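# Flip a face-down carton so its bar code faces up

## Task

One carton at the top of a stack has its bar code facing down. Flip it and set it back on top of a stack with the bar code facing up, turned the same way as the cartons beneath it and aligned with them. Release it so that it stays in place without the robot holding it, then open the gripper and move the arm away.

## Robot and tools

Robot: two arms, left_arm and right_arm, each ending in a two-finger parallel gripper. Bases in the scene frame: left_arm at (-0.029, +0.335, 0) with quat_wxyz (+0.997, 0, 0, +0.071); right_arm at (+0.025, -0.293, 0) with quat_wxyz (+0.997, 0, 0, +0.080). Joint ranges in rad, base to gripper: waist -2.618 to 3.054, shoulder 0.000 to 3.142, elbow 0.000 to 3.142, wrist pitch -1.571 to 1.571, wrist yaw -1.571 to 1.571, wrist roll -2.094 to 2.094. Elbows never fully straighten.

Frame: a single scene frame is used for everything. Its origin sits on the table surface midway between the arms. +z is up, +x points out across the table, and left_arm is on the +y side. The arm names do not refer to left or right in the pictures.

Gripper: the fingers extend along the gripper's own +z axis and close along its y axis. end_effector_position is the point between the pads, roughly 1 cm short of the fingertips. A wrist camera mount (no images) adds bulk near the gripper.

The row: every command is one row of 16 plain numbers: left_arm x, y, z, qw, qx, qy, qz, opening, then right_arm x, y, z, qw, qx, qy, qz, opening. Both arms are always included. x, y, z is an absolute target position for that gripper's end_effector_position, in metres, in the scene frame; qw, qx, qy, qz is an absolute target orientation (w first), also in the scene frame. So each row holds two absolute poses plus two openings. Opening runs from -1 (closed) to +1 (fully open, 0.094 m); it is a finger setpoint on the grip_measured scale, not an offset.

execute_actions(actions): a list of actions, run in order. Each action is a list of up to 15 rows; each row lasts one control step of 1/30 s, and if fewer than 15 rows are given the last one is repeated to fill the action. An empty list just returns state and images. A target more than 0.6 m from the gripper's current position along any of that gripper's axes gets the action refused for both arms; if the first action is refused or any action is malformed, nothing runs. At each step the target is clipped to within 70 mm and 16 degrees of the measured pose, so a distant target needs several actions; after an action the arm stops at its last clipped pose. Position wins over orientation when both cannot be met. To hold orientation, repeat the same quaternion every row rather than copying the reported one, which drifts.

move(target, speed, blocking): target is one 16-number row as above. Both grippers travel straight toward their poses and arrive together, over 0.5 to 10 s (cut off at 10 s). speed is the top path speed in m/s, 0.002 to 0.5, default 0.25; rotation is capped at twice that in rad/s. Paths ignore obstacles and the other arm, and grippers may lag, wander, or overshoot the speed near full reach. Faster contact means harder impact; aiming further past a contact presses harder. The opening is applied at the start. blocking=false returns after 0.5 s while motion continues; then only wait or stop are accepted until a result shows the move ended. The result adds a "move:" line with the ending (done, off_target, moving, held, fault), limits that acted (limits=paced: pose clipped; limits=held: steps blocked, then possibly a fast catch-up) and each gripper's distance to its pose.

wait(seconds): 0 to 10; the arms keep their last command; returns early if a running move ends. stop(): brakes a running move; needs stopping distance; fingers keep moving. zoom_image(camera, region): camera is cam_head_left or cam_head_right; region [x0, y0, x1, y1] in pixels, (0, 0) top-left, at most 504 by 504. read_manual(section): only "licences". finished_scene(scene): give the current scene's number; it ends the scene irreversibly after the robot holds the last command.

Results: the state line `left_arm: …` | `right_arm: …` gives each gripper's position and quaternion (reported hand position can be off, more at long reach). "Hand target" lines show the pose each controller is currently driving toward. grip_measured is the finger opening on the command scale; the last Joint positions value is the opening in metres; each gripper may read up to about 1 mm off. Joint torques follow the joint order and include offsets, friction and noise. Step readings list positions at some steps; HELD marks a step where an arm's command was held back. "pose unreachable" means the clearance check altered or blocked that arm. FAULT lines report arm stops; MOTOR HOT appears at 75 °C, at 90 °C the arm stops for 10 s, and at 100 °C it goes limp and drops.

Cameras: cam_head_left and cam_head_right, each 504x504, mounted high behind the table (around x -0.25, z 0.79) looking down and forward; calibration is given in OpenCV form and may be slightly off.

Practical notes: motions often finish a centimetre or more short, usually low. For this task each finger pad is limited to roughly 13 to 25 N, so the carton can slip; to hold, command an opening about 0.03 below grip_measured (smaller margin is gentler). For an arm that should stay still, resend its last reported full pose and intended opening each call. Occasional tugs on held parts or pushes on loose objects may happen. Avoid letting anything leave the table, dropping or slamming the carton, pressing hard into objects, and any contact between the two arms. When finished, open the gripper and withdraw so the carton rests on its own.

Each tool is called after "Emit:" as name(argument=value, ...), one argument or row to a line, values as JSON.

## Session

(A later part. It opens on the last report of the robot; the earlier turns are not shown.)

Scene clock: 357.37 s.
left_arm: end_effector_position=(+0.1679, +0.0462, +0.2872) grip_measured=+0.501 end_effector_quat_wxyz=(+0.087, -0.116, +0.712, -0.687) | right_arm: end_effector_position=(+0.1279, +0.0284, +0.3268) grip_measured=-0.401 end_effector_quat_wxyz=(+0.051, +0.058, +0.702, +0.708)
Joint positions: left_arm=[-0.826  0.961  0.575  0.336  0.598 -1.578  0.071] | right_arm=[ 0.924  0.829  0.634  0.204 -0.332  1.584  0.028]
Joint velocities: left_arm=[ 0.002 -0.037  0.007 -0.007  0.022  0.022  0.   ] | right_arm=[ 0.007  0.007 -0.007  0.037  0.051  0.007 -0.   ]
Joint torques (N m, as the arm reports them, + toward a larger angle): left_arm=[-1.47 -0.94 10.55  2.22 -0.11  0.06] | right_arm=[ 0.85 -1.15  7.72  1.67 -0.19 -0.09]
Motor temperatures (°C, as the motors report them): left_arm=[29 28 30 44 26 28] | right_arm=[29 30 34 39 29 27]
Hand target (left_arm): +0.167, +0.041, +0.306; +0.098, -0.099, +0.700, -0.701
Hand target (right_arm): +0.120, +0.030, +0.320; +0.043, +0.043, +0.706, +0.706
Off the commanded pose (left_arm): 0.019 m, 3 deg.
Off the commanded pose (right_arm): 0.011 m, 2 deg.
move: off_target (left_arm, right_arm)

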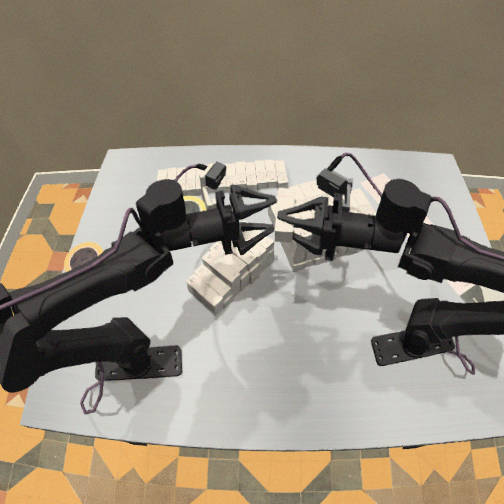

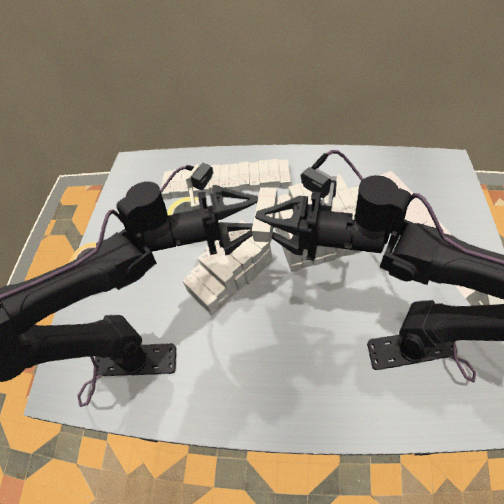

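Emit:
move(
  target=[0.177, 0.085, 0.331, -0.0123, 0.0123, 0.707, -0.707, 0.5, 0.12, 0.03, 0.32, 0.0432, 0.0432, 0.7058, 0.7058, -0.5],
  speed=0.2,
)

Scene clock: 398.23 s.
left_arm: end_effector_position=(+0.1741, +0.0842, +0.3212) grip_measured=+0.501 end_effector_quat_wxyz=(-0.021, +0.001, +0.710, -0.704) | right_arm: end_effector_position=(+0.1257, +0.0287, +0.3269) grip_measured=-0.401 end_effector_quat_wxyz=(+0.047, +0.054, +0.702, +0.709)
Joint positions: left_arm=[-0.483  1.101  0.742  0.337  1.26  -1.577  0.071] | right_arm=[ 0.924  0.829  0.634  0.204 -0.345  1.584  0.028]
Joint velocities: left_arm=[-0.002 -0.012 -0.002 -0.022  0.007 -0.051 -0.001] | right_arm=[-0.002 -0.017  0.002  0.037  0.051  0.007  0.   ]
Joint torques (N m, as the arm reports them, + toward a larger angle): left_arm=[ 0.96 -1.81  9.78  1.62  0.13  0.04] | right_arm=[ 0.77 -1.14  7.59  1.67 -0.02 -0.13]
Motor temperatures (°C, as the motors report them): left_arm=[29 28 33 45 26 28] | right_arm=[29 29 34 40 29 27]
Hand target (left_arm): +0.176, +0.086, +0.331; -0.011, +0.013, +0.707, -0.707
Hand target (right_arm): +0.120, +0.030, +0.320; +0.043, +0.043, +0.706, +0.706
Off the commanded pose (left_arm): 0.010 m, 2 deg.
Off the commanded pose (right_arm): 0.009 m, 1 deg.
move: done

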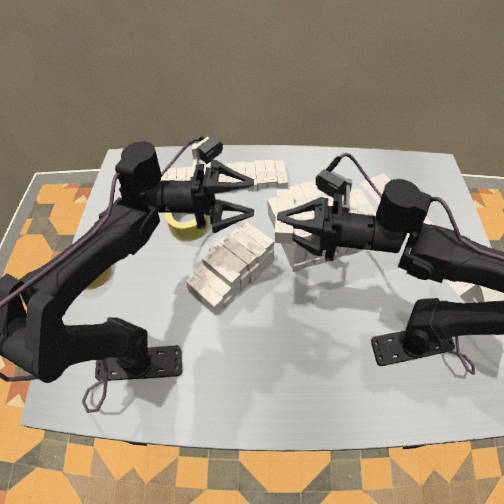

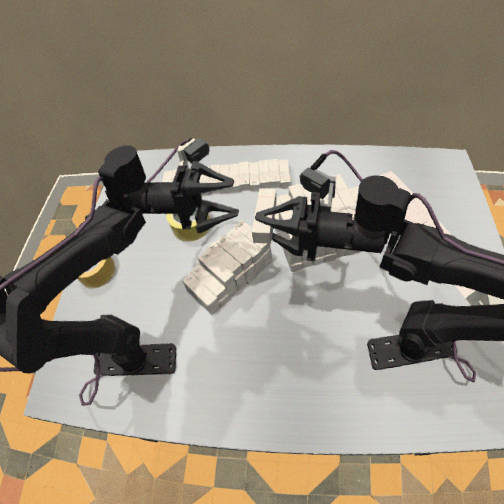

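Emit:
move(
  target=[0.175, 0.023, 0.325, -0.0184, 0.0184, 0.7069, -0.7069, 0.9, 0.12, 0.03, 0.32, 0.0432, 0.0432, 0.7058, 0.7058, -0.5],
  speed=0.12,
)

Emit:
zoom_image(
  camera="cam_head_left",
  region=[230, 155, 330, 255],
)

Emit:
zoom_image(
  camera="cam_head_right",
  region=[210, 155, 310, 255],
)

Scene clock: 406.83 s.
left_arm: end_effector_position=(+0.1739, +0.0274, +0.3126) grip_measured=+0.899 end_effector_quat_wxyz=(-0.035, +0.003, +0.714, -0.699) | right_arm: end_effector_position=(+0.1256, +0.0287, +0.3269) grip_measured=-0.401 end_effector_quat_wxyz=(+0.047, +0.053, +0.702, +0.709)
Joint positions: left_arm=[-0.694  1.229  0.797  0.389  1.071 -1.579  0.089] | right_arm=[ 0.924  0.829  0.634  0.204 -0.345  1.584  0.028]
Joint velocities: left_arm=[ 0.002  0.022 -0.002 -0.051 -0.037 -0.037 -0.001] | right_arm=[-0.007 -0.002  0.002  0.037 -0.066  0.022 -0.   ]
Joint torques (N m, as the arm reports them, + toward a larger angle): left_arm=[-1.01 -2.82  9.8   1.94 -0.16  0.06] | right_arm=[ 1.02 -1.04  7.66  1.69 -0.04 -0.1 ]
Motor temperatures (°C, as the motors report them): left_arm=[29 28 33 44 26 28] | right_arm=[29 29 34 41 29 27]
Hand target (left_arm): +0.175, +0.024, +0.325; -0.018, +0.018, +0.707, -0.707
Hand target (right_arm): +0.120, +0.030, +0.320; +0.043, +0.043, +0.706, +0.706
Off the commanded pose (left_arm): 0.013 m, 3 deg.
Off the commanded pose (right_arm): 0.009 m, 1 deg.
move: off_target (left_arm)

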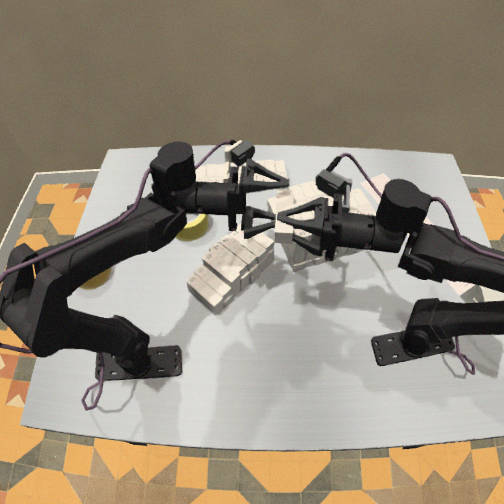

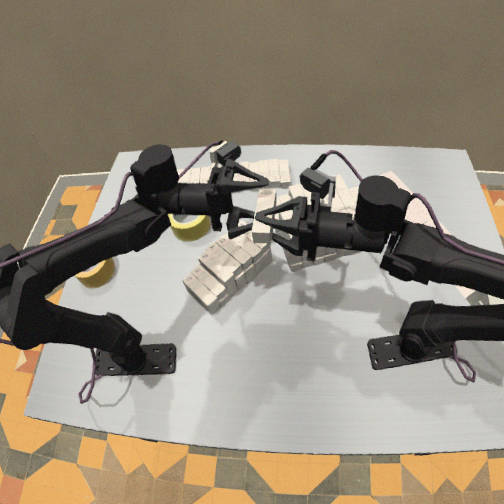

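Region (230, 155, 330, 255) of cam_head_left's 504x504 image, scaled by 5.040, with more detail than that image has.

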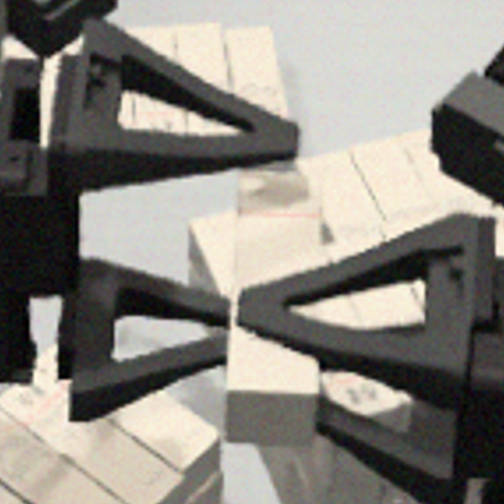

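Region (210, 155, 310, 255) of cam_head_right's 504x504 image, scaled by 5.040, with more detail than that image has.

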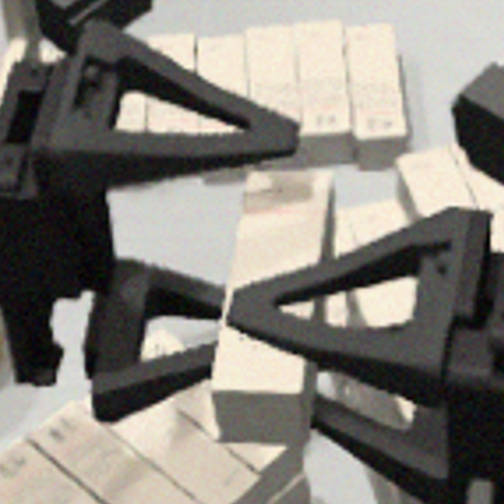

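Emit:
execute_actions(
  actions=[
    [[0.175,0.023,0.325,-0.0184,0.0184,0.7069,-0.7069,0.75,0.12,0.03,0.32,0.0432,0.0432,0.7058,0.7058,-0.5],[0.175,0.023,0.325,-0.0184,0.0184,0.7069,-0.7069,0.6,0.12,0.03,0.32,0.0432,0.0432,0.7058,0.7058,-0.5],[0.175,0.023,0.325,-0.0184,0.0184,0.7069,-0.7069,0.45,0.12,0.03,0.32,0.0432,0.0432,0.7058,0.7058,-0.5],[0.175,0.023,0.325,-0.0184,0.0184,0.7069,-0.7069,0.3,0.12,0.03,0.32,0.0432,0.0432,0.7058,0.7058,-0.5],[0.175,0.023,0.325,-0.0184,0.0184,0.7069,-0.7069,0.2,0.12,0.03,0.32,0.0432,0.0432,0.7058,0.7058,-0.5],[0.175,0.023,0.325,-0.0184,0.0184,0.7069,-0.7069,0.1,0.12,0.03,0.32,0.0432,0.0432,0.7058,0.7058,-0.5],[0.175,0.023,0.325,-0.0184,0.0184,0.7069,-0.7069,0.03,0.12,0.03,0.32,0.0432,0.0432,0.7058,0.7058,-0.5],[0.175,0.023,0.325,-0.0184,0.0184,0.7069,-0.7069,-0.03,0.12,0.03,0.32,0.0432,0.0432,0.7058,0.7058,-0.5],[0.175,0.023,0.325,-0.0184,0.0184,0.7069,-0.7069,-0.08,0.12,0.03,0.32,0.0432,0.0432,0.7058,0.7058,-0.5],[0.175,0.023,0.325,-0.0184,0.0184,0.7069,-0.7069,-0.12,0.12,0.03,0.32,0.0432,0.0432,0.7058,0.7058,-0.5],[0.175,0.023,0.325,-0.0184,0.0184,0.7069,-0.7069,-0.16,0.12,0.03,0.32,0.0432,0.0432,0.7058,0.7058,-0.5],[0.175,0.023,0.325,-0.0184,0.0184,0.7069,-0.7069,-0.2,0.12,0.03,0.32,0.0432,0.0432,0.7058,0.7058,-0.5]],
  ],
)

Emit:
zoom_image(
  camera="cam_head_left",
  region=[240, 170, 320, 250],
)

Emit:
zoom_image(
  camera="cam_head_right",
  region=[220, 170, 300, 250],
)

Scene clock: 434.77 s.
left_arm: end_effector_position=(+0.1746, +0.0274, +0.3137) grip_measured=-0.198 end_effector_quat_wxyz=(-0.031, +0.004, +0.713, -0.700) | right_arm: end_effector_position=(+0.1248, +0.0290, +0.3261) grip_measured=-0.401 end_effector_quat_wxyz=(+0.045, +0.053, +0.703, +0.708)
Joint positions: left_arm=[-0.694  1.229  0.797  0.396  1.068 -1.579  0.038] | right_arm=[ 0.927  0.829  0.634  0.201 -0.346  1.584  0.028]
Joint velocities: left_arm=[ 0.002 -0.002  0.007  0.007  0.022 -0.022 -0.001] | right_arm=[ 0.007 -0.002  0.012  0.007  0.022  0.022 -0.001]
Joint torques (N m, as the arm reports them, + toward a larger angle): left_arm=[-0.99 -2.81  9.85  1.88 -0.16  0.09] | right_arm=[ 0.85 -1.19  7.99  1.7  -0.09 -0.09]
Motor temperatures (°C, as the motors report them): left_arm=[29 28 33 45 26 28] | right_arm=[29 29 34 42 29 27]
Hand target (left_arm): +0.175, +0.023, +0.325; -0.018, +0.018, +0.707, -0.707
Hand target (right_arm): +0.120, +0.030, +0.320; +0.043, +0.043, +0.706, +0.706
Off the commanded pose (left_arm): 0.012 m, 2 deg.
Off the commanded pose (right_arm): 0.008 m, 1 deg.
Step readings (end_effector_position):
0: left_arm (+0.1743, +0.0274, +0.3127) | right_arm (+0.1256, +0.0287, +0.3269)
1: left_arm (+0.1743, +0.0274, +0.3127) | right_arm (+0.1256, +0.0287, +0.3269)
2: left_arm (+0.1744, +0.0274, +0.3127) | right_arm (+0.1256, +0.0287, +0.3269)
4: left_arm (+0.1745, +0.0274, +0.3127) | right_arm (+0.1256, +0.0287, +0.3269)
8: left_arm (+0.1745, +0.0274, +0.3127) | right_arm (+0.1256, +0.0287, +0.3269)
15: end_effector_position above

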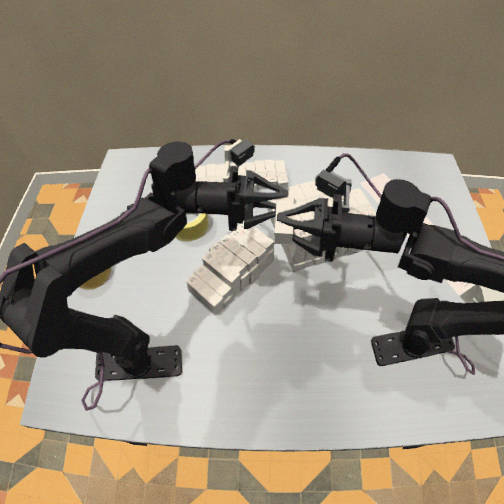

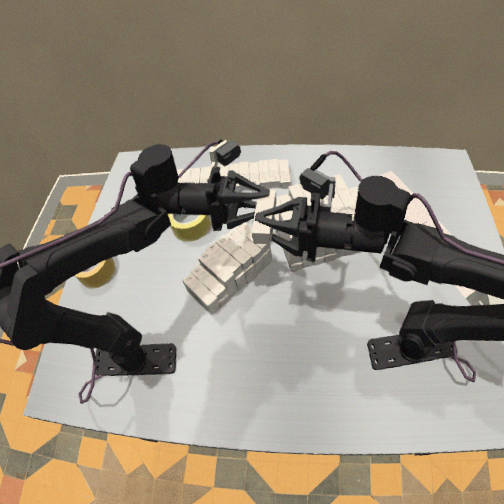

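Region (240, 170, 320, 250) of cam_head_left's 504x504 image, scaled by 6.300, with more detail than that image has.

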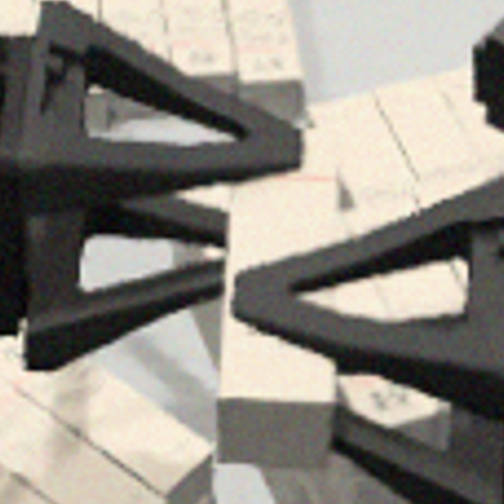

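Region (220, 170, 300, 250) of cam_head_right's 504x504 image, scaled by 6.300, with more detail than that image has.

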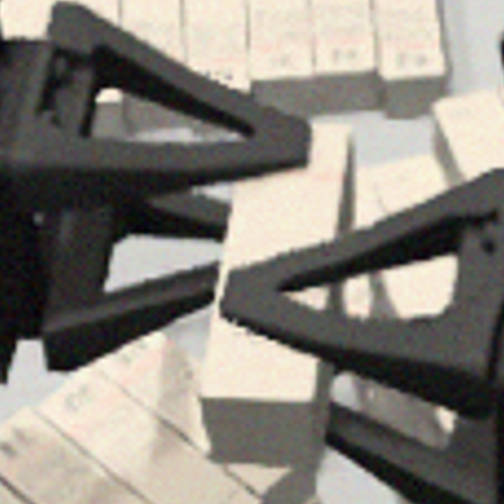

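Emit:
execute_actions(
  actions=[
    [[0.175,0.023,0.326,-0.0184,0.0184,0.7069,-0.7069,-0.05,0.12,0.03,0.32,0.0432,0.0432,0.7058,0.7058,-0.5],[0.175,0.023,0.327,-0.0184,0.0184,0.7069,-0.7069,0.05,0.12,0.03,0.32,0.0432,0.0432,0.7058,0.7058,-0.5],[0.174,0.023,0.328,-0.0184,0.0184,0.7069,-0.7069,0.1,0.12,0.03,0.32,0.0432,0.0432,0.7058,0.7058,-0.5],[0.172,0.023,0.329,-0.0184,0.0184,0.7069,-0.7069,0.1,0.12,0.03,0.32,0.0432,0.0432,0.7058,0.7058,-0.5],[0.170,0.023,0.330,-0.0184,0.0184,0.7069,-0.7069,0.1,0.12,0.03,0.32,0.0432,0.0432,0.7058,0.7058,-0.5],[0.168,0.023,0.331,-0.0184,0.0184,0.7069,-0.7069,0.1,0.12,0.03,0.32,0.0432,0.0432,0.7058,0.7058,-0.5],[0.166,0.023,0.332,-0.0184,0.0184,0.7069,-0.7069,0.1,0.12,0.03,0.32,0.0432,0.0432,0.7058,0.7058,-0.5],[0.164,0.023,0.332,-0.0184,0.0184,0.7069,-0.7069,0.1,0.12,0.03,0.32,0.0432,0.0432,0.7058,0.7058,-0.5],[0.162,0.023,0.332,-0.0184,0.0184,0.7069,-0.7069,0.1,0.12,0.03,0.32,0.0432,0.0432,0.7058,0.7058,-0.5],[0.160,0.023,0.332,-0.0184,0.0184,0.7069,-0.7069,0.1,0.12,0.03,0.32,0.0432,0.0432,0.7058,0.7058,-0.5]],
  ],
)

Scene clock: 454.00 s.
left_arm: end_effector_position=(+0.1630, +0.0236, +0.3221) grip_measured=+0.098 end_effector_quat_wxyz=(-0.027, +0.014, +0.709, -0.704) | right_arm: end_effector_position=(+0.1248, +0.0290, +0.3261) grip_measured=-0.401 end_effector_quat_wxyz=(+0.045, +0.053, +0.703, +0.708)
Joint positions: left_arm=[-0.729  1.197  0.797  0.386  1.041 -1.579  0.052] | right_arm=[ 0.927  0.829  0.634  0.201 -0.346  1.584  0.028]
Joint velocities: left_arm=[-0.002 -0.007  0.007  0.007 -0.022 -0.081 -0.001] | right_arm=[-0.002  0.002 -0.012  0.037 -0.037  0.066 -0.001]
Joint torques (N m, as the arm reports them, + toward a larger angle): left_arm=[-0.92 -4.    8.98  1.56 -0.18  0.06] | right_arm=[ 0.84 -1.38  7.82  1.72 -0.05 -0.07]
Motor temperatures (°C, as the motors report them): left_arm=[29 29 33 44 26 28] | right_arm=[29 29 34 42 29 27]
Hand target (left_arm): +0.160, +0.023, +0.332; -0.018, +0.018, +0.707, -0.707
Hand target (right_arm): +0.120, +0.030, +0.320; +0.043, +0.043, +0.706, +0.706
Off the commanded pose (left_arm): 0.010 m, 1 deg.
Off the commanded pose (right_arm): 0.008 m, 1 deg.
Step readings (end_effector_position):
0: left_arm (+0.1746, +0.0274, +0.3137) | right_arm (+0.1248, +0.0290, +0.3261)
1: left_arm (+0.1746, +0.0274, +0.3137) | right_arm (+0.1248, +0.0290, +0.3261)
2: left_arm (+0.1746, +0.0274, +0.3137) | right_arm (+0.1248, +0.0290, +0.3261)
4: left_arm (+0.1747, +0.0272, +0.3137) | right_arm (+0.1248, +0.0290, +0.3261)
8: left_arm (+0.1713, +0.0243, +0.3140) | right_arm (+0.1248, +0.0290, +0.3261)
15: end_effector_position above

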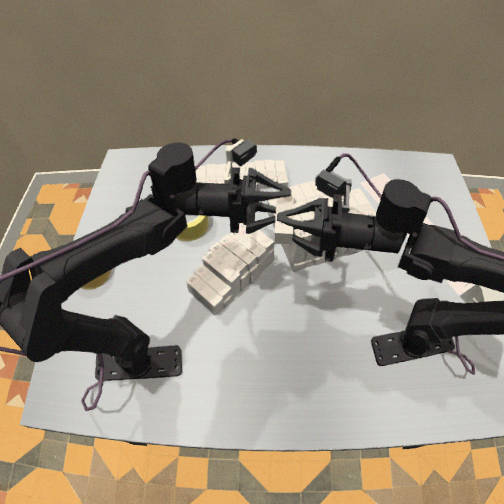

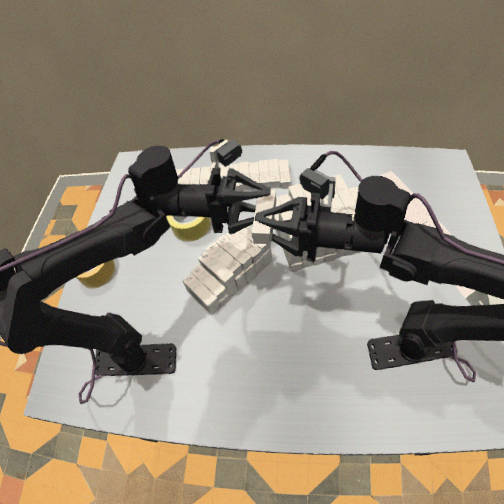

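Emit:
execute_actions(
  actions=[
    [[0.160,0.023,0.331,-0.0184,0.0184,0.7069,-0.7069,0.02,0.12,0.03,0.32,0.0432,0.0432,0.7058,0.7058,-0.5],[0.160,0.023,0.330,-0.0184,0.0184,0.7069,-0.7069,-0.06,0.12,0.03,0.32,0.0432,0.0432,0.7058,0.7058,-0.5],[0.160,0.023,0.329,-0.0184,0.0184,0.7069,-0.7069,-0.13,0.12,0.03,0.32,0.0432,0.0432,0.7058,0.7058,-0.5],[0.160,0.023,0.328,-0.0184,0.0184,0.7069,-0.7069,-0.19,0.12,0.03,0.32,0.0432,0.0432,0.7058,0.7058,-0.5],[0.160,0.023,0.327,-0.0184,0.0184,0.7069,-0.7069,-0.24,0.12,0.03,0.32,0.0432,0.0432,0.7058,0.7058,-0.5],[0.160,0.023,0.326,-0.0184,0.0184,0.7069,-0.7069,-0.28,0.12,0.03,0.32,0.0432,0.0432,0.7058,0.7058,-0.5],[0.160,0.023,0.326,-0.0184,0.0184,0.7069,-0.7069,-0.32,0.12,0.03,0.32,0.0432,0.0432,0.7058,0.7058,-0.5],[0.160,0.023,0.326,-0.0184,0.0184,0.7069,-0.7069,-0.35,0.12,0.03,0.32,0.0432,0.0432,0.7058,0.7058,-0.5],[0.160,0.023,0.326,-0.0184,0.0184,0.7069,-0.7069,-0.38,0.12,0.03,0.32,0.0432,0.0432,0.7058,0.7058,-0.5],[0.160,0.023,0.326,-0.0184,0.0184,0.7069,-0.7069,-0.41,0.12,0.03,0.32,0.0432,0.0432,0.7058,0.7058,-0.5],[0.160,0.023,0.326,-0.0184,0.0184,0.7069,-0.7069,-0.44,0.12,0.03,0.32,0.0432,0.0432,0.7058,0.7058,-0.5],[0.160,0.023,0.326,-0.0184,0.0184,0.7069,-0.7069,-0.47,0.12,0.03,0.32,0.0432,0.0432,0.7058,0.7058,-0.5],[0.160,0.023,0.326,-0.0184,0.0184,0.7069,-0.7069,-0.5,0.12,0.03,0.32,0.0432,0.0432,0.7058,0.7058,-0.5]],
  ],
)

Emit:
zoom_image(
  camera="cam_head_left",
  region=[240, 170, 320, 250],
)

Emit:
zoom_image(
  camera="cam_head_right",
  region=[220, 170, 300, 250],
)

Scene clock: 472.40 s.
left_arm: end_effector_position=(+0.1643, +0.0236, +0.3213) grip_measured=-0.392 end_effector_quat_wxyz=(-0.025, +0.011, +0.710, -0.703) | right_arm: end_effector_position=(+0.1248, +0.0289, +0.3289) grip_measured=-0.401 end_effector_quat_wxyz=(+0.048, +0.051, +0.699, +0.712)
Joint positions: left_arm=[-0.729  1.197  0.797  0.381  1.034 -1.575  0.029] | right_arm=[ 0.927  0.829  0.634  0.213 -0.346  1.583  0.028]
Joint velocities: left_arm=[ 0.007 -0.012 -0.012  0.022  0.022 -0.022 -0.   ] | right_arm=[-0.002  0.007 -0.007 -0.081 -0.051 -0.095 -0.   ]
Joint torques (N m, as the arm reports them, + toward a larger angle): left_arm=[-1.02 -3.92  7.04  1.81 -0.13  0.05] | right_arm=[ 0.95 -1.07  7.77  1.58 -0.06 -0.07]
Motor temperatures (°C, as the motors report them): left_arm=[29 29 33 43 26 28] | right_arm=[29 29 35 43 29 27]
Hand target (left_arm): +0.160, +0.023, +0.326; -0.019, +0.018, +0.707, -0.707
Hand target (right_arm): +0.120, +0.030, +0.320; +0.043, +0.043, +0.706, +0.706
Off the commanded pose (left_arm): 0.006 m, 1 deg.
Off the commanded pose (right_arm): 0.010 m, 1 deg.
Step readings (end_effector_position):
0: left_arm (+0.1642, +0.0236, +0.3213) | right_arm (+0.1248, +0.0290, +0.3261)
1: left_arm (+0.1642, +0.0236, +0.3213) | right_arm (+0.1248, +0.0290, +0.3261)
2: left_arm (+0.1642, +0.0236, +0.3213) | right_arm (+0.1248, +0.0290, +0.3261)
4: left_arm (+0.1642, +0.0236, +0.3213) | right_arm (+0.1248, +0.0290, +0.3261)
8: left_arm (+0.1643, +0.0236, +0.3213) | right_arm (+0.1248, +0.0290, +0.3278)
15: end_effector_position above

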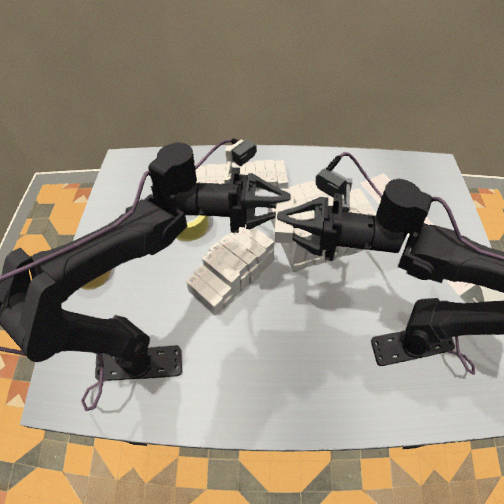

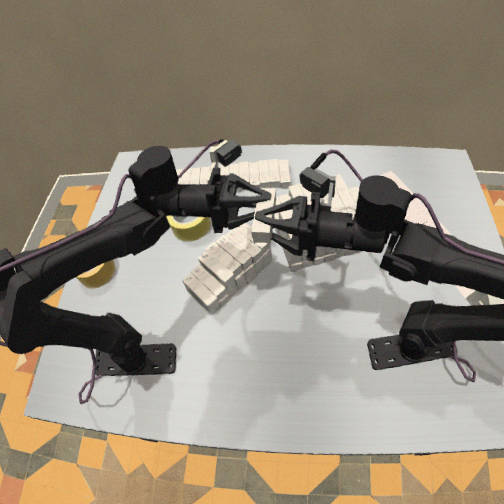

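Region (240, 170, 320, 250) of cam_head_left's 504x504 image, scaled by 6.300, with more detail than that image has.

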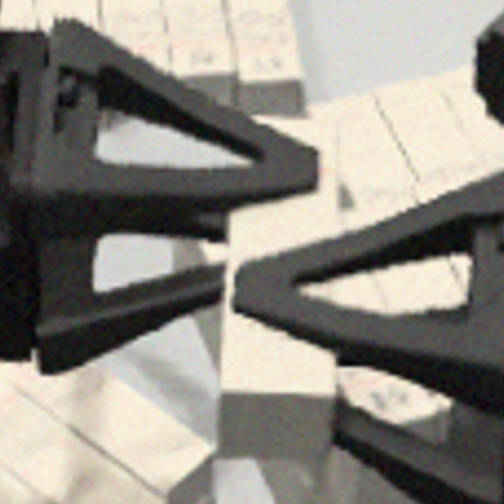

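Region (220, 170, 300, 250) of cam_head_right's 504x504 image, scaled by 6.300, with more detail than that image has.

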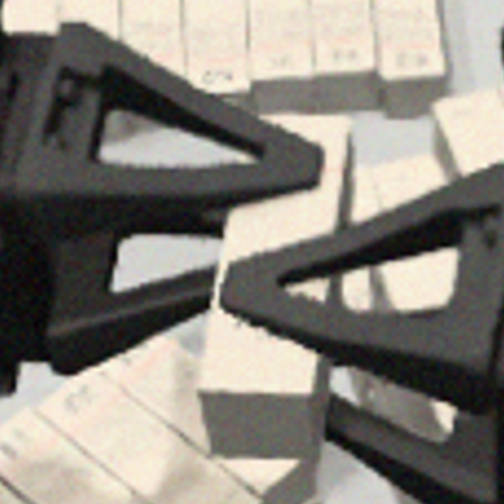

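Emit:
execute_actions(
  actions=[
    [[0.160,0.023,0.326,-0.0184,0.0184,0.7069,-0.7069,-0.5,0.12,0.03,0.32,0.0432,0.0432,0.7058,0.7058,-0.35],[0.160,0.023,0.326,-0.0184,0.0184,0.7069,-0.7069,-0.5,0.12,0.03,0.32,0.0432,0.0432,0.7058,0.7058,-0.2],[0.160,0.023,0.326,-0.0184,0.0184,0.7069,-0.7069,-0.5,0.12,0.03,0.32,0.0432,0.0432,0.7058,0.7058,0.0],[0.160,0.023,0.326,-0.0184,0.0184,0.7069,-0.7069,-0.5,0.12,0.03,0.32,0.0432,0.0432,0.7058,0.7058,0.2],[0.160,0.023,0.326,-0.0184,0.0184,0.7069,-0.7069,-0.5,0.12,0.03,0.32,0.0432,0.0432,0.7058,0.7058,0.4],[0.160,0.023,0.326,-0.0184,0.0184,0.7069,-0.7069,-0.5,0.12,0.028,0.32,0.0432,0.0432,0.7058,0.7058,0.5],[0.160,0.023,0.326,-0.0184,0.0184,0.7069,-0.7069,-0.5,0.12,0.024,0.32,0.0432,0.0432,0.7058,0.7058,0.5],[0.160,0.023,0.326,-0.0184,0.0184,0.7069,-0.7069,-0.5,0.119,0.019,0.32,0.0432,0.0432,0.7058,0.7058,0.5],[0.160,0.023,0.326,-0.0184,0.0184,0.7069,-0.7069,-0.5,0.118,0.013,0.32,0.0432,0.0432,0.7058,0.7058,0.5],[0.160,0.023,0.326,-0.0184,0.0184,0.7069,-0.7069,-0.5,0.117,0.006,0.32,0.0432,0.0432,0.7058,0.7058,0.5],[0.160,0.023,0.326,-0.0184,0.0184,0.7069,-0.7069,-0.5,0.116,-0.001,0.32,0.0432,0.0432,0.7058,0.7058,0.5],[0.160,0.023,0.326,-0.0184,0.0184,0.7069,-0.7069,-0.5,0.115,-0.008,0.32,0.0432,0.0432,0.7058,0.7058,0.5],[0.160,0.023,0.326,-0.0184,0.0184,0.7069,-0.7069,-0.5,0.114,-0.014,0.32,0.0432,0.0432,0.7058,0.7058,0.5],[0.160,0.023,0.326,-0.0184,0.0184,0.7069,-0.7069,-0.5,0.114,-0.019,0.32,0.0432,0.0432,0.7058,0.7058,0.5],[0.160,0.023,0.326,-0.0184,0.0184,0.7069,-0.7069,-0.5,0.114,-0.022,0.32,0.0432,0.0432,0.7058,0.7058,0.5]],
  ],
)

Emit:
zoom_image(
  camera="cam_head_left",
  region=[190, 230, 260, 300],
)

Emit:
zoom_image(
  camera="cam_head_right",
  region=[185, 230, 255, 300],
)

Emit:
zoom_image(
  camera="cam_head_left",
  region=[230, 165, 330, 265],
)

Scene clock: 504.53 s.
left_arm: end_effector_position=(+0.1644, +0.0236, +0.3213) grip_measured=-0.395 end_effector_quat_wxyz=(-0.025, +0.011, +0.710, -0.703) | right_arm: end_effector_position=(+0.1207, -0.0055, +0.3310) grip_measured=+0.499 end_effector_quat_wxyz=(+0.055, +0.050, +0.692, +0.718)
Joint positions: left_arm=[-0.729  1.197  0.797  0.381  1.034 -1.575  0.028] | right_arm=[ 0.845  0.664  0.585  0.118 -0.417  1.583  0.07 ]
Joint velocities: left_arm=[-0.007 -0.012 -0.007 -0.081 -0.037 -0.007 -0.   ] | right_arm=[-0.525 -0.784 -0.095 -0.505 -0.403  0.007  0.   ]
Joint torques (N m, as the arm reports them, + toward a larger angle): left_arm=[-0.92 -3.75  7.01  1.74 -0.15  0.05] | right_arm=[-0.58 -0.97  7.91  1.51 -0.03 -0.07]
Motor temperatures (°C, as the motors report them): left_arm=[29 29 32 44 26 28] | right_arm=[29 29 35 43 29 27]
Hand target (left_arm): +0.160, +0.023, +0.326; -0.019, +0.018, +0.707, -0.707
Hand target (right_arm): +0.114, -0.018, +0.320; +0.045, +0.045, +0.704, +0.707
Off the commanded pose (left_arm): 0.006 m, 1 deg.
Off the commanded pose (right_arm): 0.021 m, 3 deg.
Step readings (end_effector_position):
0: left_arm (+0.1643, +0.0236, +0.3213) | right_arm (+0.1248, +0.0289, +0.3289)
1: left_arm (+0.1643, +0.0236, +0.3213) | right_arm (+0.1248, +0.0289, +0.3290)
2: left_arm (+0.1644, +0.0236, +0.3213) | right_arm (+0.1248, +0.0289, +0.3292)
4: left_arm (+0.1644, +0.0236, +0.3213) | right_arm (+0.1248, +0.0289, +0.3292)
8: left_arm (+0.1644, +0.0236, +0.3213) | right_arm (+0.1235, +0.0287, +0.3288)
15: end_effector_position above

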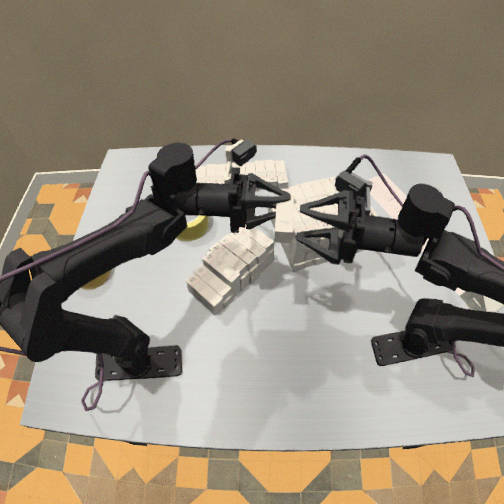

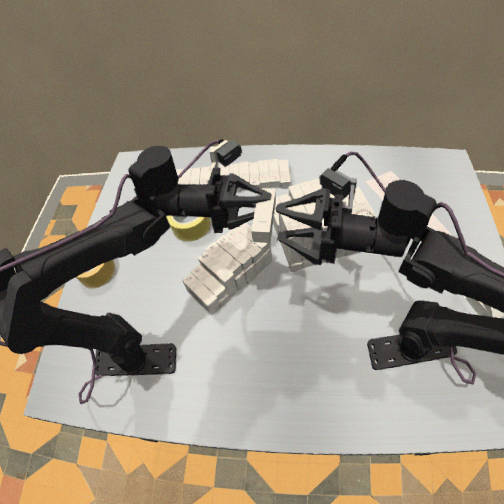

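Region (190, 230, 260, 300) of cam_head_left's 504x504 image, scaled by 7.200, with more detail than that image has.

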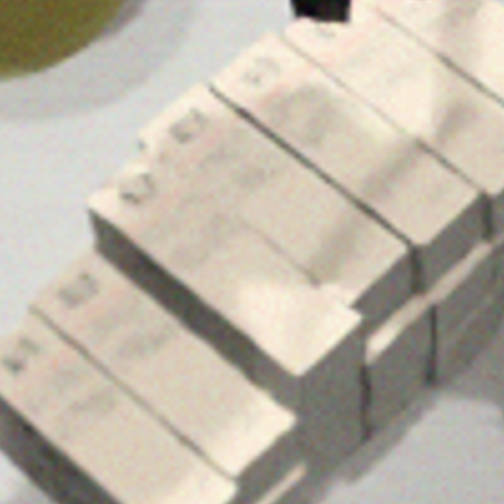

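Region (185, 230, 255, 300) of cam_head_right's 504x504 image, scaled by 7.200, with more detail than that image has.

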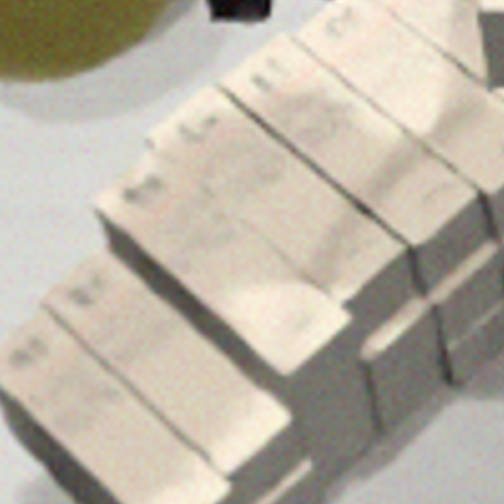

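Region (230, 165, 330, 265) of cam_head_left's 504x504 image, scaled by 5.040, with more detail than that image has.

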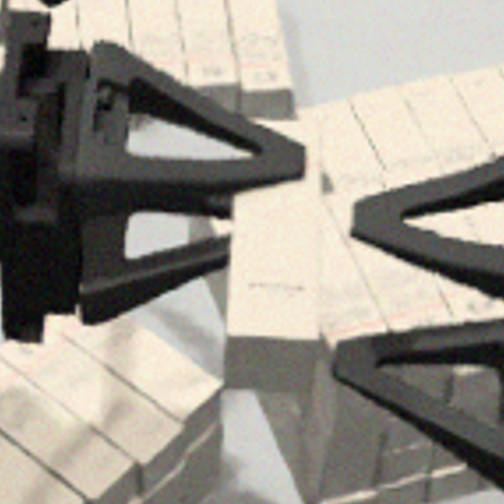

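Emit:
move(
  target=[0.210, 0.181, 0.140, 0.0, -0.4107, 0.9118, 0.0, -0.5, 0.135, -0.07, 0.33, 0.153, 0.153, 0.6904, 0.6904, 0.5],
  speed=0.42,
)

Emit:
zoom_image(
  camera="cam_head_left",
  region=[180, 210, 280, 310],
)

Emit:
zoom_image(
  camera="cam_head_right",
  region=[175, 210, 275, 310],
)

Scene clock: 533.70 s.
left_arm: end_effector_position=(+0.2102, +0.1803, +0.1311) grip_measured=-0.394 end_effector_quat_wxyz=(-0.019, -0.414, +0.910, -0.001) | right_arm: end_effector_position=(+0.1403, -0.0652, +0.3186) grip_measured=+0.499 end_effector_quat_wxyz=(+0.146, +0.162, +0.698, +0.682)
Joint positions: left_arm=[-0.699  1.64   1.389 -1.34   0.033 -1.411  0.028] | right_arm=[ 0.857  0.402  0.583 -0.207 -0.116  1.584  0.07 ]
Joint velocities: left_arm=[ 0.007  0.012 -0.027  0.037 -0.066 -0.022  0.001] | right_arm=[-0.002 -0.002 -0.007 -0.066 -0.022 -0.037  0.001]
Joint torques (N m, as the arm reports them, + toward a larger angle): left_arm=[-1.12 -5.67  9.    0.12 -0.19 -0.08] | right_arm=[ 0.89 -0.23 10.7   1.57  0.1  -0.12]
Motor temperatures (°C, as the motors report them): left_arm=[29 29 32 43 26 28] | right_arm=[29 29 35 43 29 27]
Hand target (left_arm): +0.211, +0.179, +0.140; -0.010, -0.411, +0.911, -0.002
Hand target (right_arm): +0.135, -0.071, +0.330; +0.153, +0.153, +0.690, +0.691
Off the commanded pose (left_arm): 0.009 m, 2 deg.
Off the commanded pose (right_arm): 0.013 m, 2 deg.
move: off_target (right_arm)

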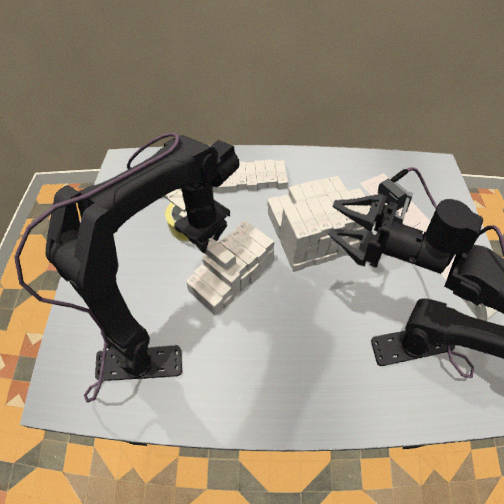

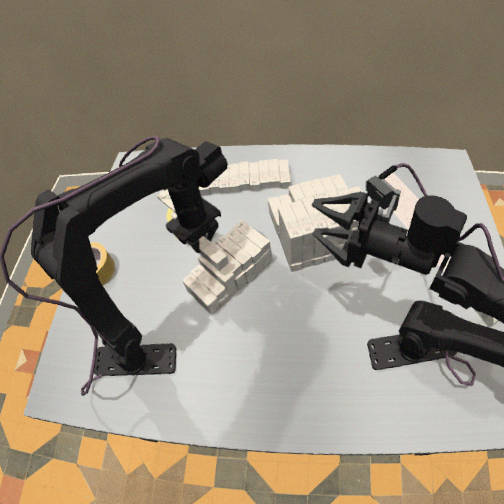

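Region (180, 210, 280, 310) of cam_head_left's 504x504 image, scaled by 5.040, with more detail than that image has.

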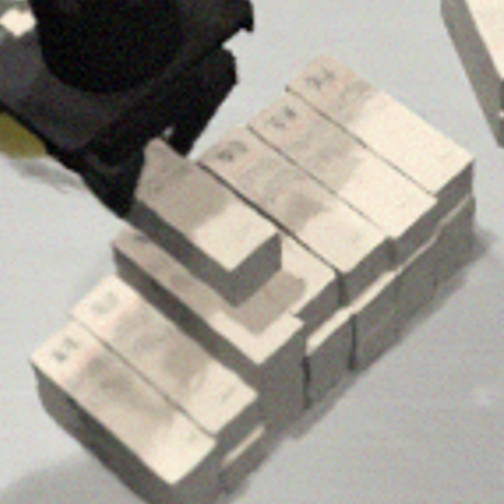

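Region (175, 210, 275, 310) of cam_head_right's 504x504 image, scaled by 5.040, with more detail than that image has.

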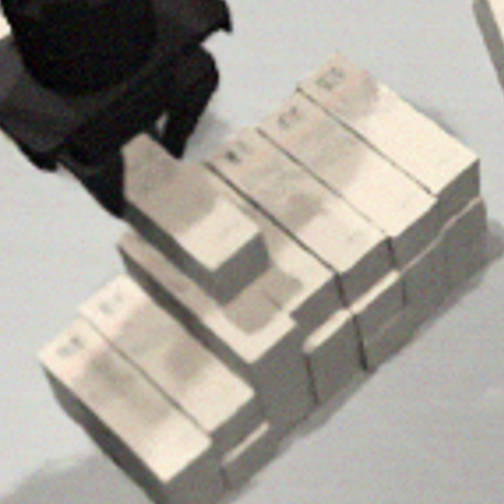

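Emit:
move(
  target=[0.198, 0.172, 0.105, 0.0, -0.4107, 0.9118, 0.0, -0.5, 0.135, -0.07, 0.33, 0.153, 0.153, 0.6904, 0.6904, 0.5],
  speed=0.08,
)

Emit:
zoom_image(
  camera="cam_head_left",
  region=[190, 230, 260, 300],
)

Emit:
zoom_image(
  camera="cam_head_right",
  region=[185, 230, 255, 300],
)

Scene clock: 552.10 s.
left_arm: end_effector_position=(+0.1945, +0.1746, +0.1042) grip_measured=-0.395 end_effector_quat_wxyz=(-0.017, -0.412, +0.911, +0.011) | right_arm: end_effector_position=(+0.1398, -0.0649, +0.3185) grip_measured=+0.499 end_effector_quat_wxyz=(+0.146, +0.162, +0.698, +0.682)
Joint positions: left_arm=[-0.756  1.627  1.268 -1.25   0.019 -1.463  0.028] | right_arm=[ 0.864  0.402  0.583 -0.208 -0.108  1.585  0.07 ]
Joint velocities: left_arm=[-0.012  0.002 -0.002  0.051 -0.007 -0.037  0.001] | right_arm=[-0.027  0.012  0.002 -0.022 -0.022 -0.037  0.001]
Joint torques (N m, as the arm reports them, + toward a larger angle): left_arm=[-0.96 -6.23  4.7   0.56 -0.24 -0.04] | right_arm=[ 0.78  0.37 10.73  1.55  0.03 -0.13]
Motor temperatures (°C, as the motors report them): left_arm=[29 30 32 41 26 28] | right_arm=[29 28 36 43 29 27]
Hand target (left_arm): +0.198, +0.172, +0.105; -0.001, -0.411, +0.912, +0.001
Hand target (right_arm): +0.135, -0.070, +0.330; +0.153, +0.153, +0.690, +0.691
Off the commanded pose (left_arm): 0.004 m, 2 deg.
Off the commanded pose (right_arm): 0.013 m, 2 deg.
move: off_target (right_arm)

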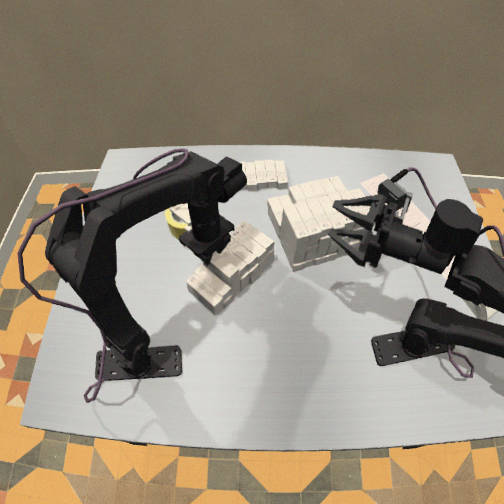

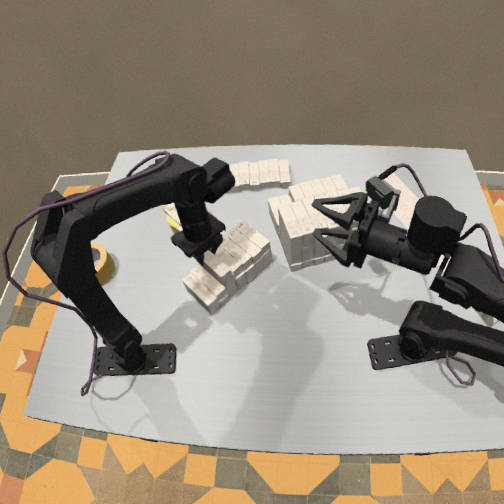

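Region (190, 230, 260, 300) of cam_head_left's 504x504 image, scaled by 7.200, with more detail than that image has.

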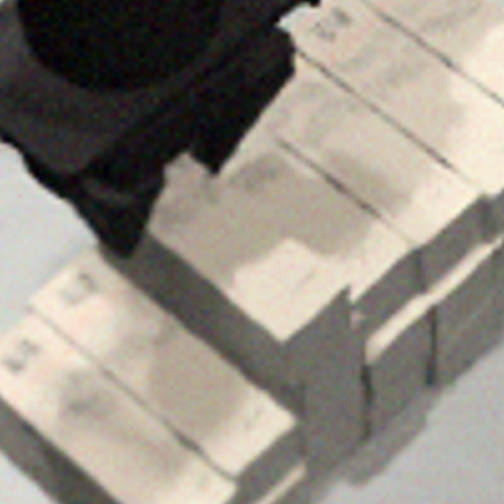

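Region (185, 230, 255, 300) of cam_head_right's 504x504 image, scaled by 7.200, with more detail than that image has.

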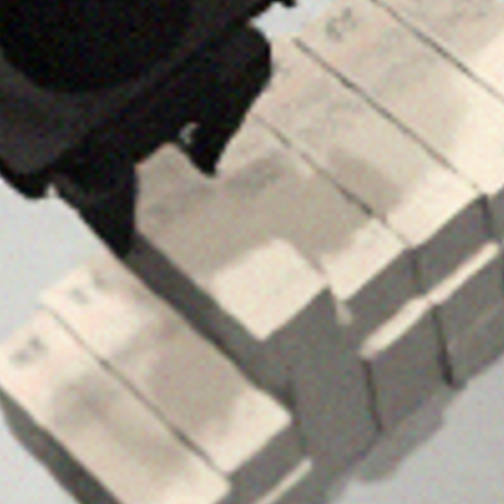

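Emit:
execute_actions(
  actions=[
    [[0.1986,0.1716,0.1055,0.0007,-0.4107,0.9118,-0.0012,-0.5,0.135,-0.07,0.33,0.153,0.153,0.6904,0.6904,0.5],[0.1991,0.1712,0.106,0.0014,-0.4107,0.9118,-0.0024,-0.5,0.135,-0.07,0.33,0.153,0.153,0.6904,0.6904,0.5],[0.1997,0.1708,0.106,0.0021,-0.4107,0.9118,-0.0036,-0.5,0.135,-0.07,0.33,0.153,0.153,0.6904,0.6904,0.5],[0.2002,0.1704,0.106,0.0028,-0.4107,0.9118,-0.0048,-0.5,0.135,-0.07,0.33,0.153,0.153,0.6904,0.6904,0.5],[0.2008,0.1700,0.106,0.0035,-0.4107,0.9118,-0.0060,-0.5,0.135,-0.07,0.33,0.153,0.153,0.6904,0.6904,0.5],[0.2013,0.1696,0.106,0.0042,-0.4107,0.9118,-0.0072,-0.5,0.135,-0.07,0.33,0.153,0.153,0.6904,0.6904,0.5],[0.2019,0.1692,0.106,0.0049,-0.4107,0.9118,-0.0084,-0.5,0.135,-0.07,0.33,0.153,0.153,0.6904,0.6904,0.5],[0.2024,0.1688,0.106,0.0055,-0.4107,0.9118,-0.0095,-0.5,0.135,-0.07,0.33,0.153,0.153,0.6904,0.6904,0.5]],
  ],
)

Emit:
zoom_image(
  camera="cam_head_left",
  region=[190, 230, 260, 300],
)

Emit:
zoom_image(
  camera="cam_head_right",
  region=[185, 230, 255, 300],
)

Scene clock: 589.10 s.
left_arm: end_effector_position=(+0.1982, +0.1720, +0.1041) grip_measured=-0.395 end_effector_quat_wxyz=(-0.013, -0.413, +0.911, +0.004) | right_arm: end_effector_position=(+0.1400, -0.0650, +0.3185) grip_measured=+0.499 end_effector_quat_wxyz=(+0.147, +0.162, +0.698, +0.682)
Joint positions: left_arm=[-0.756  1.627  1.268 -1.232  0.019 -1.466  0.028] | right_arm=[ 0.864  0.402  0.583 -0.208 -0.108  1.584  0.07 ]
Joint velocities: left_arm=[ 0.012  0.002 -0.002  0.022  0.022 -0.037 -0.   ] | right_arm=[-0.007 -0.012  0.002  0.022 -0.037 -0.007  0.   ]
Joint torques (N m, as the arm reports them, + toward a larger angle): left_arm=[-1.04 -6.43  4.99  0.66 -0.27 -0.06] | right_arm=[ 0.92  0.44 10.83  1.51  0.07 -0.11]
Motor temperatures (°C, as the motors report them): left_arm=[29 31 31 39 26 28] | right_arm=[29 28 37 43 29 27]
Hand target (left_arm): +0.202, +0.169, +0.106; +0.005, -0.410, +0.912, -0.009
Hand target (right_arm): +0.135, -0.070, +0.330; +0.153, +0.153, +0.690, +0.691
Off the commanded pose (left_arm): 0.006 m, 3 deg.
Off the commanded pose (right_arm): 0.013 m, 2 deg.
Step readings (end_effector_position):
0: left_arm (+0.1948, +0.1743, +0.1042) | right_arm (+0.1400, -0.0650, +0.3185)
1: left_arm (+0.1948, +0.1743, +0.1042) | right_arm (+0.1400, -0.0650, +0.3185)
2: left_arm (+0.1948, +0.1743, +0.1042) | right_arm (+0.1400, -0.0650, +0.3185)
4: left_arm (+0.1951, +0.1741, +0.1042) | right_arm (+0.1400, -0.0650, +0.3185)
8: left_arm (+0.1963, +0.1733, +0.1041) | right_arm (+0.1400, -0.0650, +0.3185)
15: end_effector_position above

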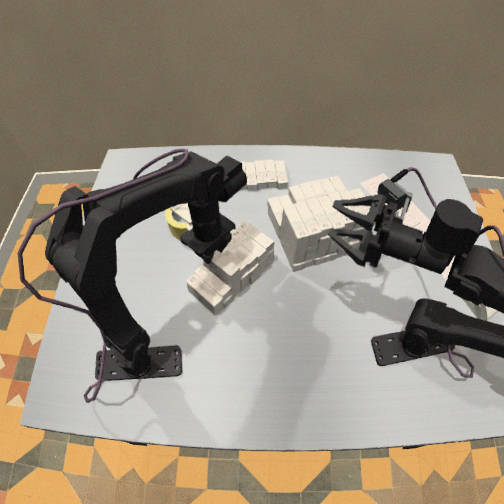

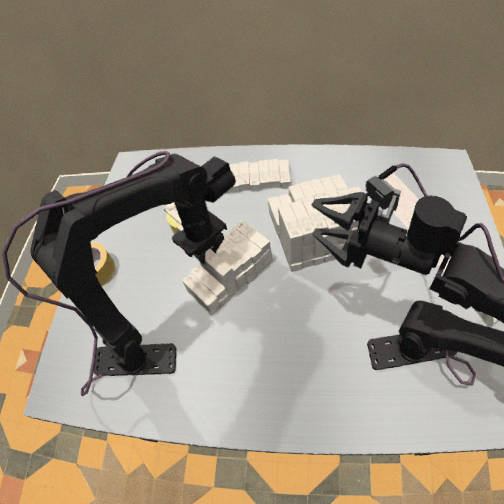

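Region (190, 230, 260, 300) of cam_head_left's 504x504 image, scaled by 7.200, with more detail than that image has.

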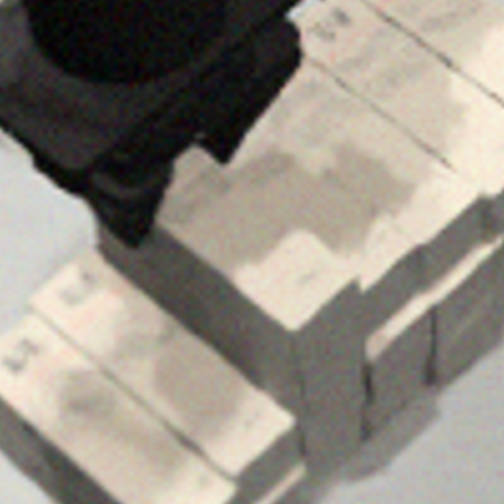

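Region (185, 230, 255, 300) of cam_head_right's 504x504 image, scaled by 7.200, with more detail than that image has.

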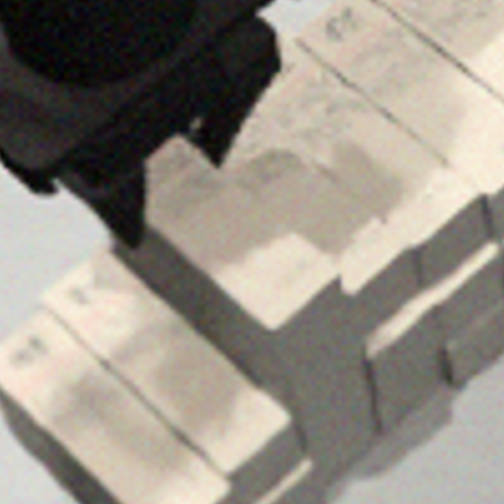

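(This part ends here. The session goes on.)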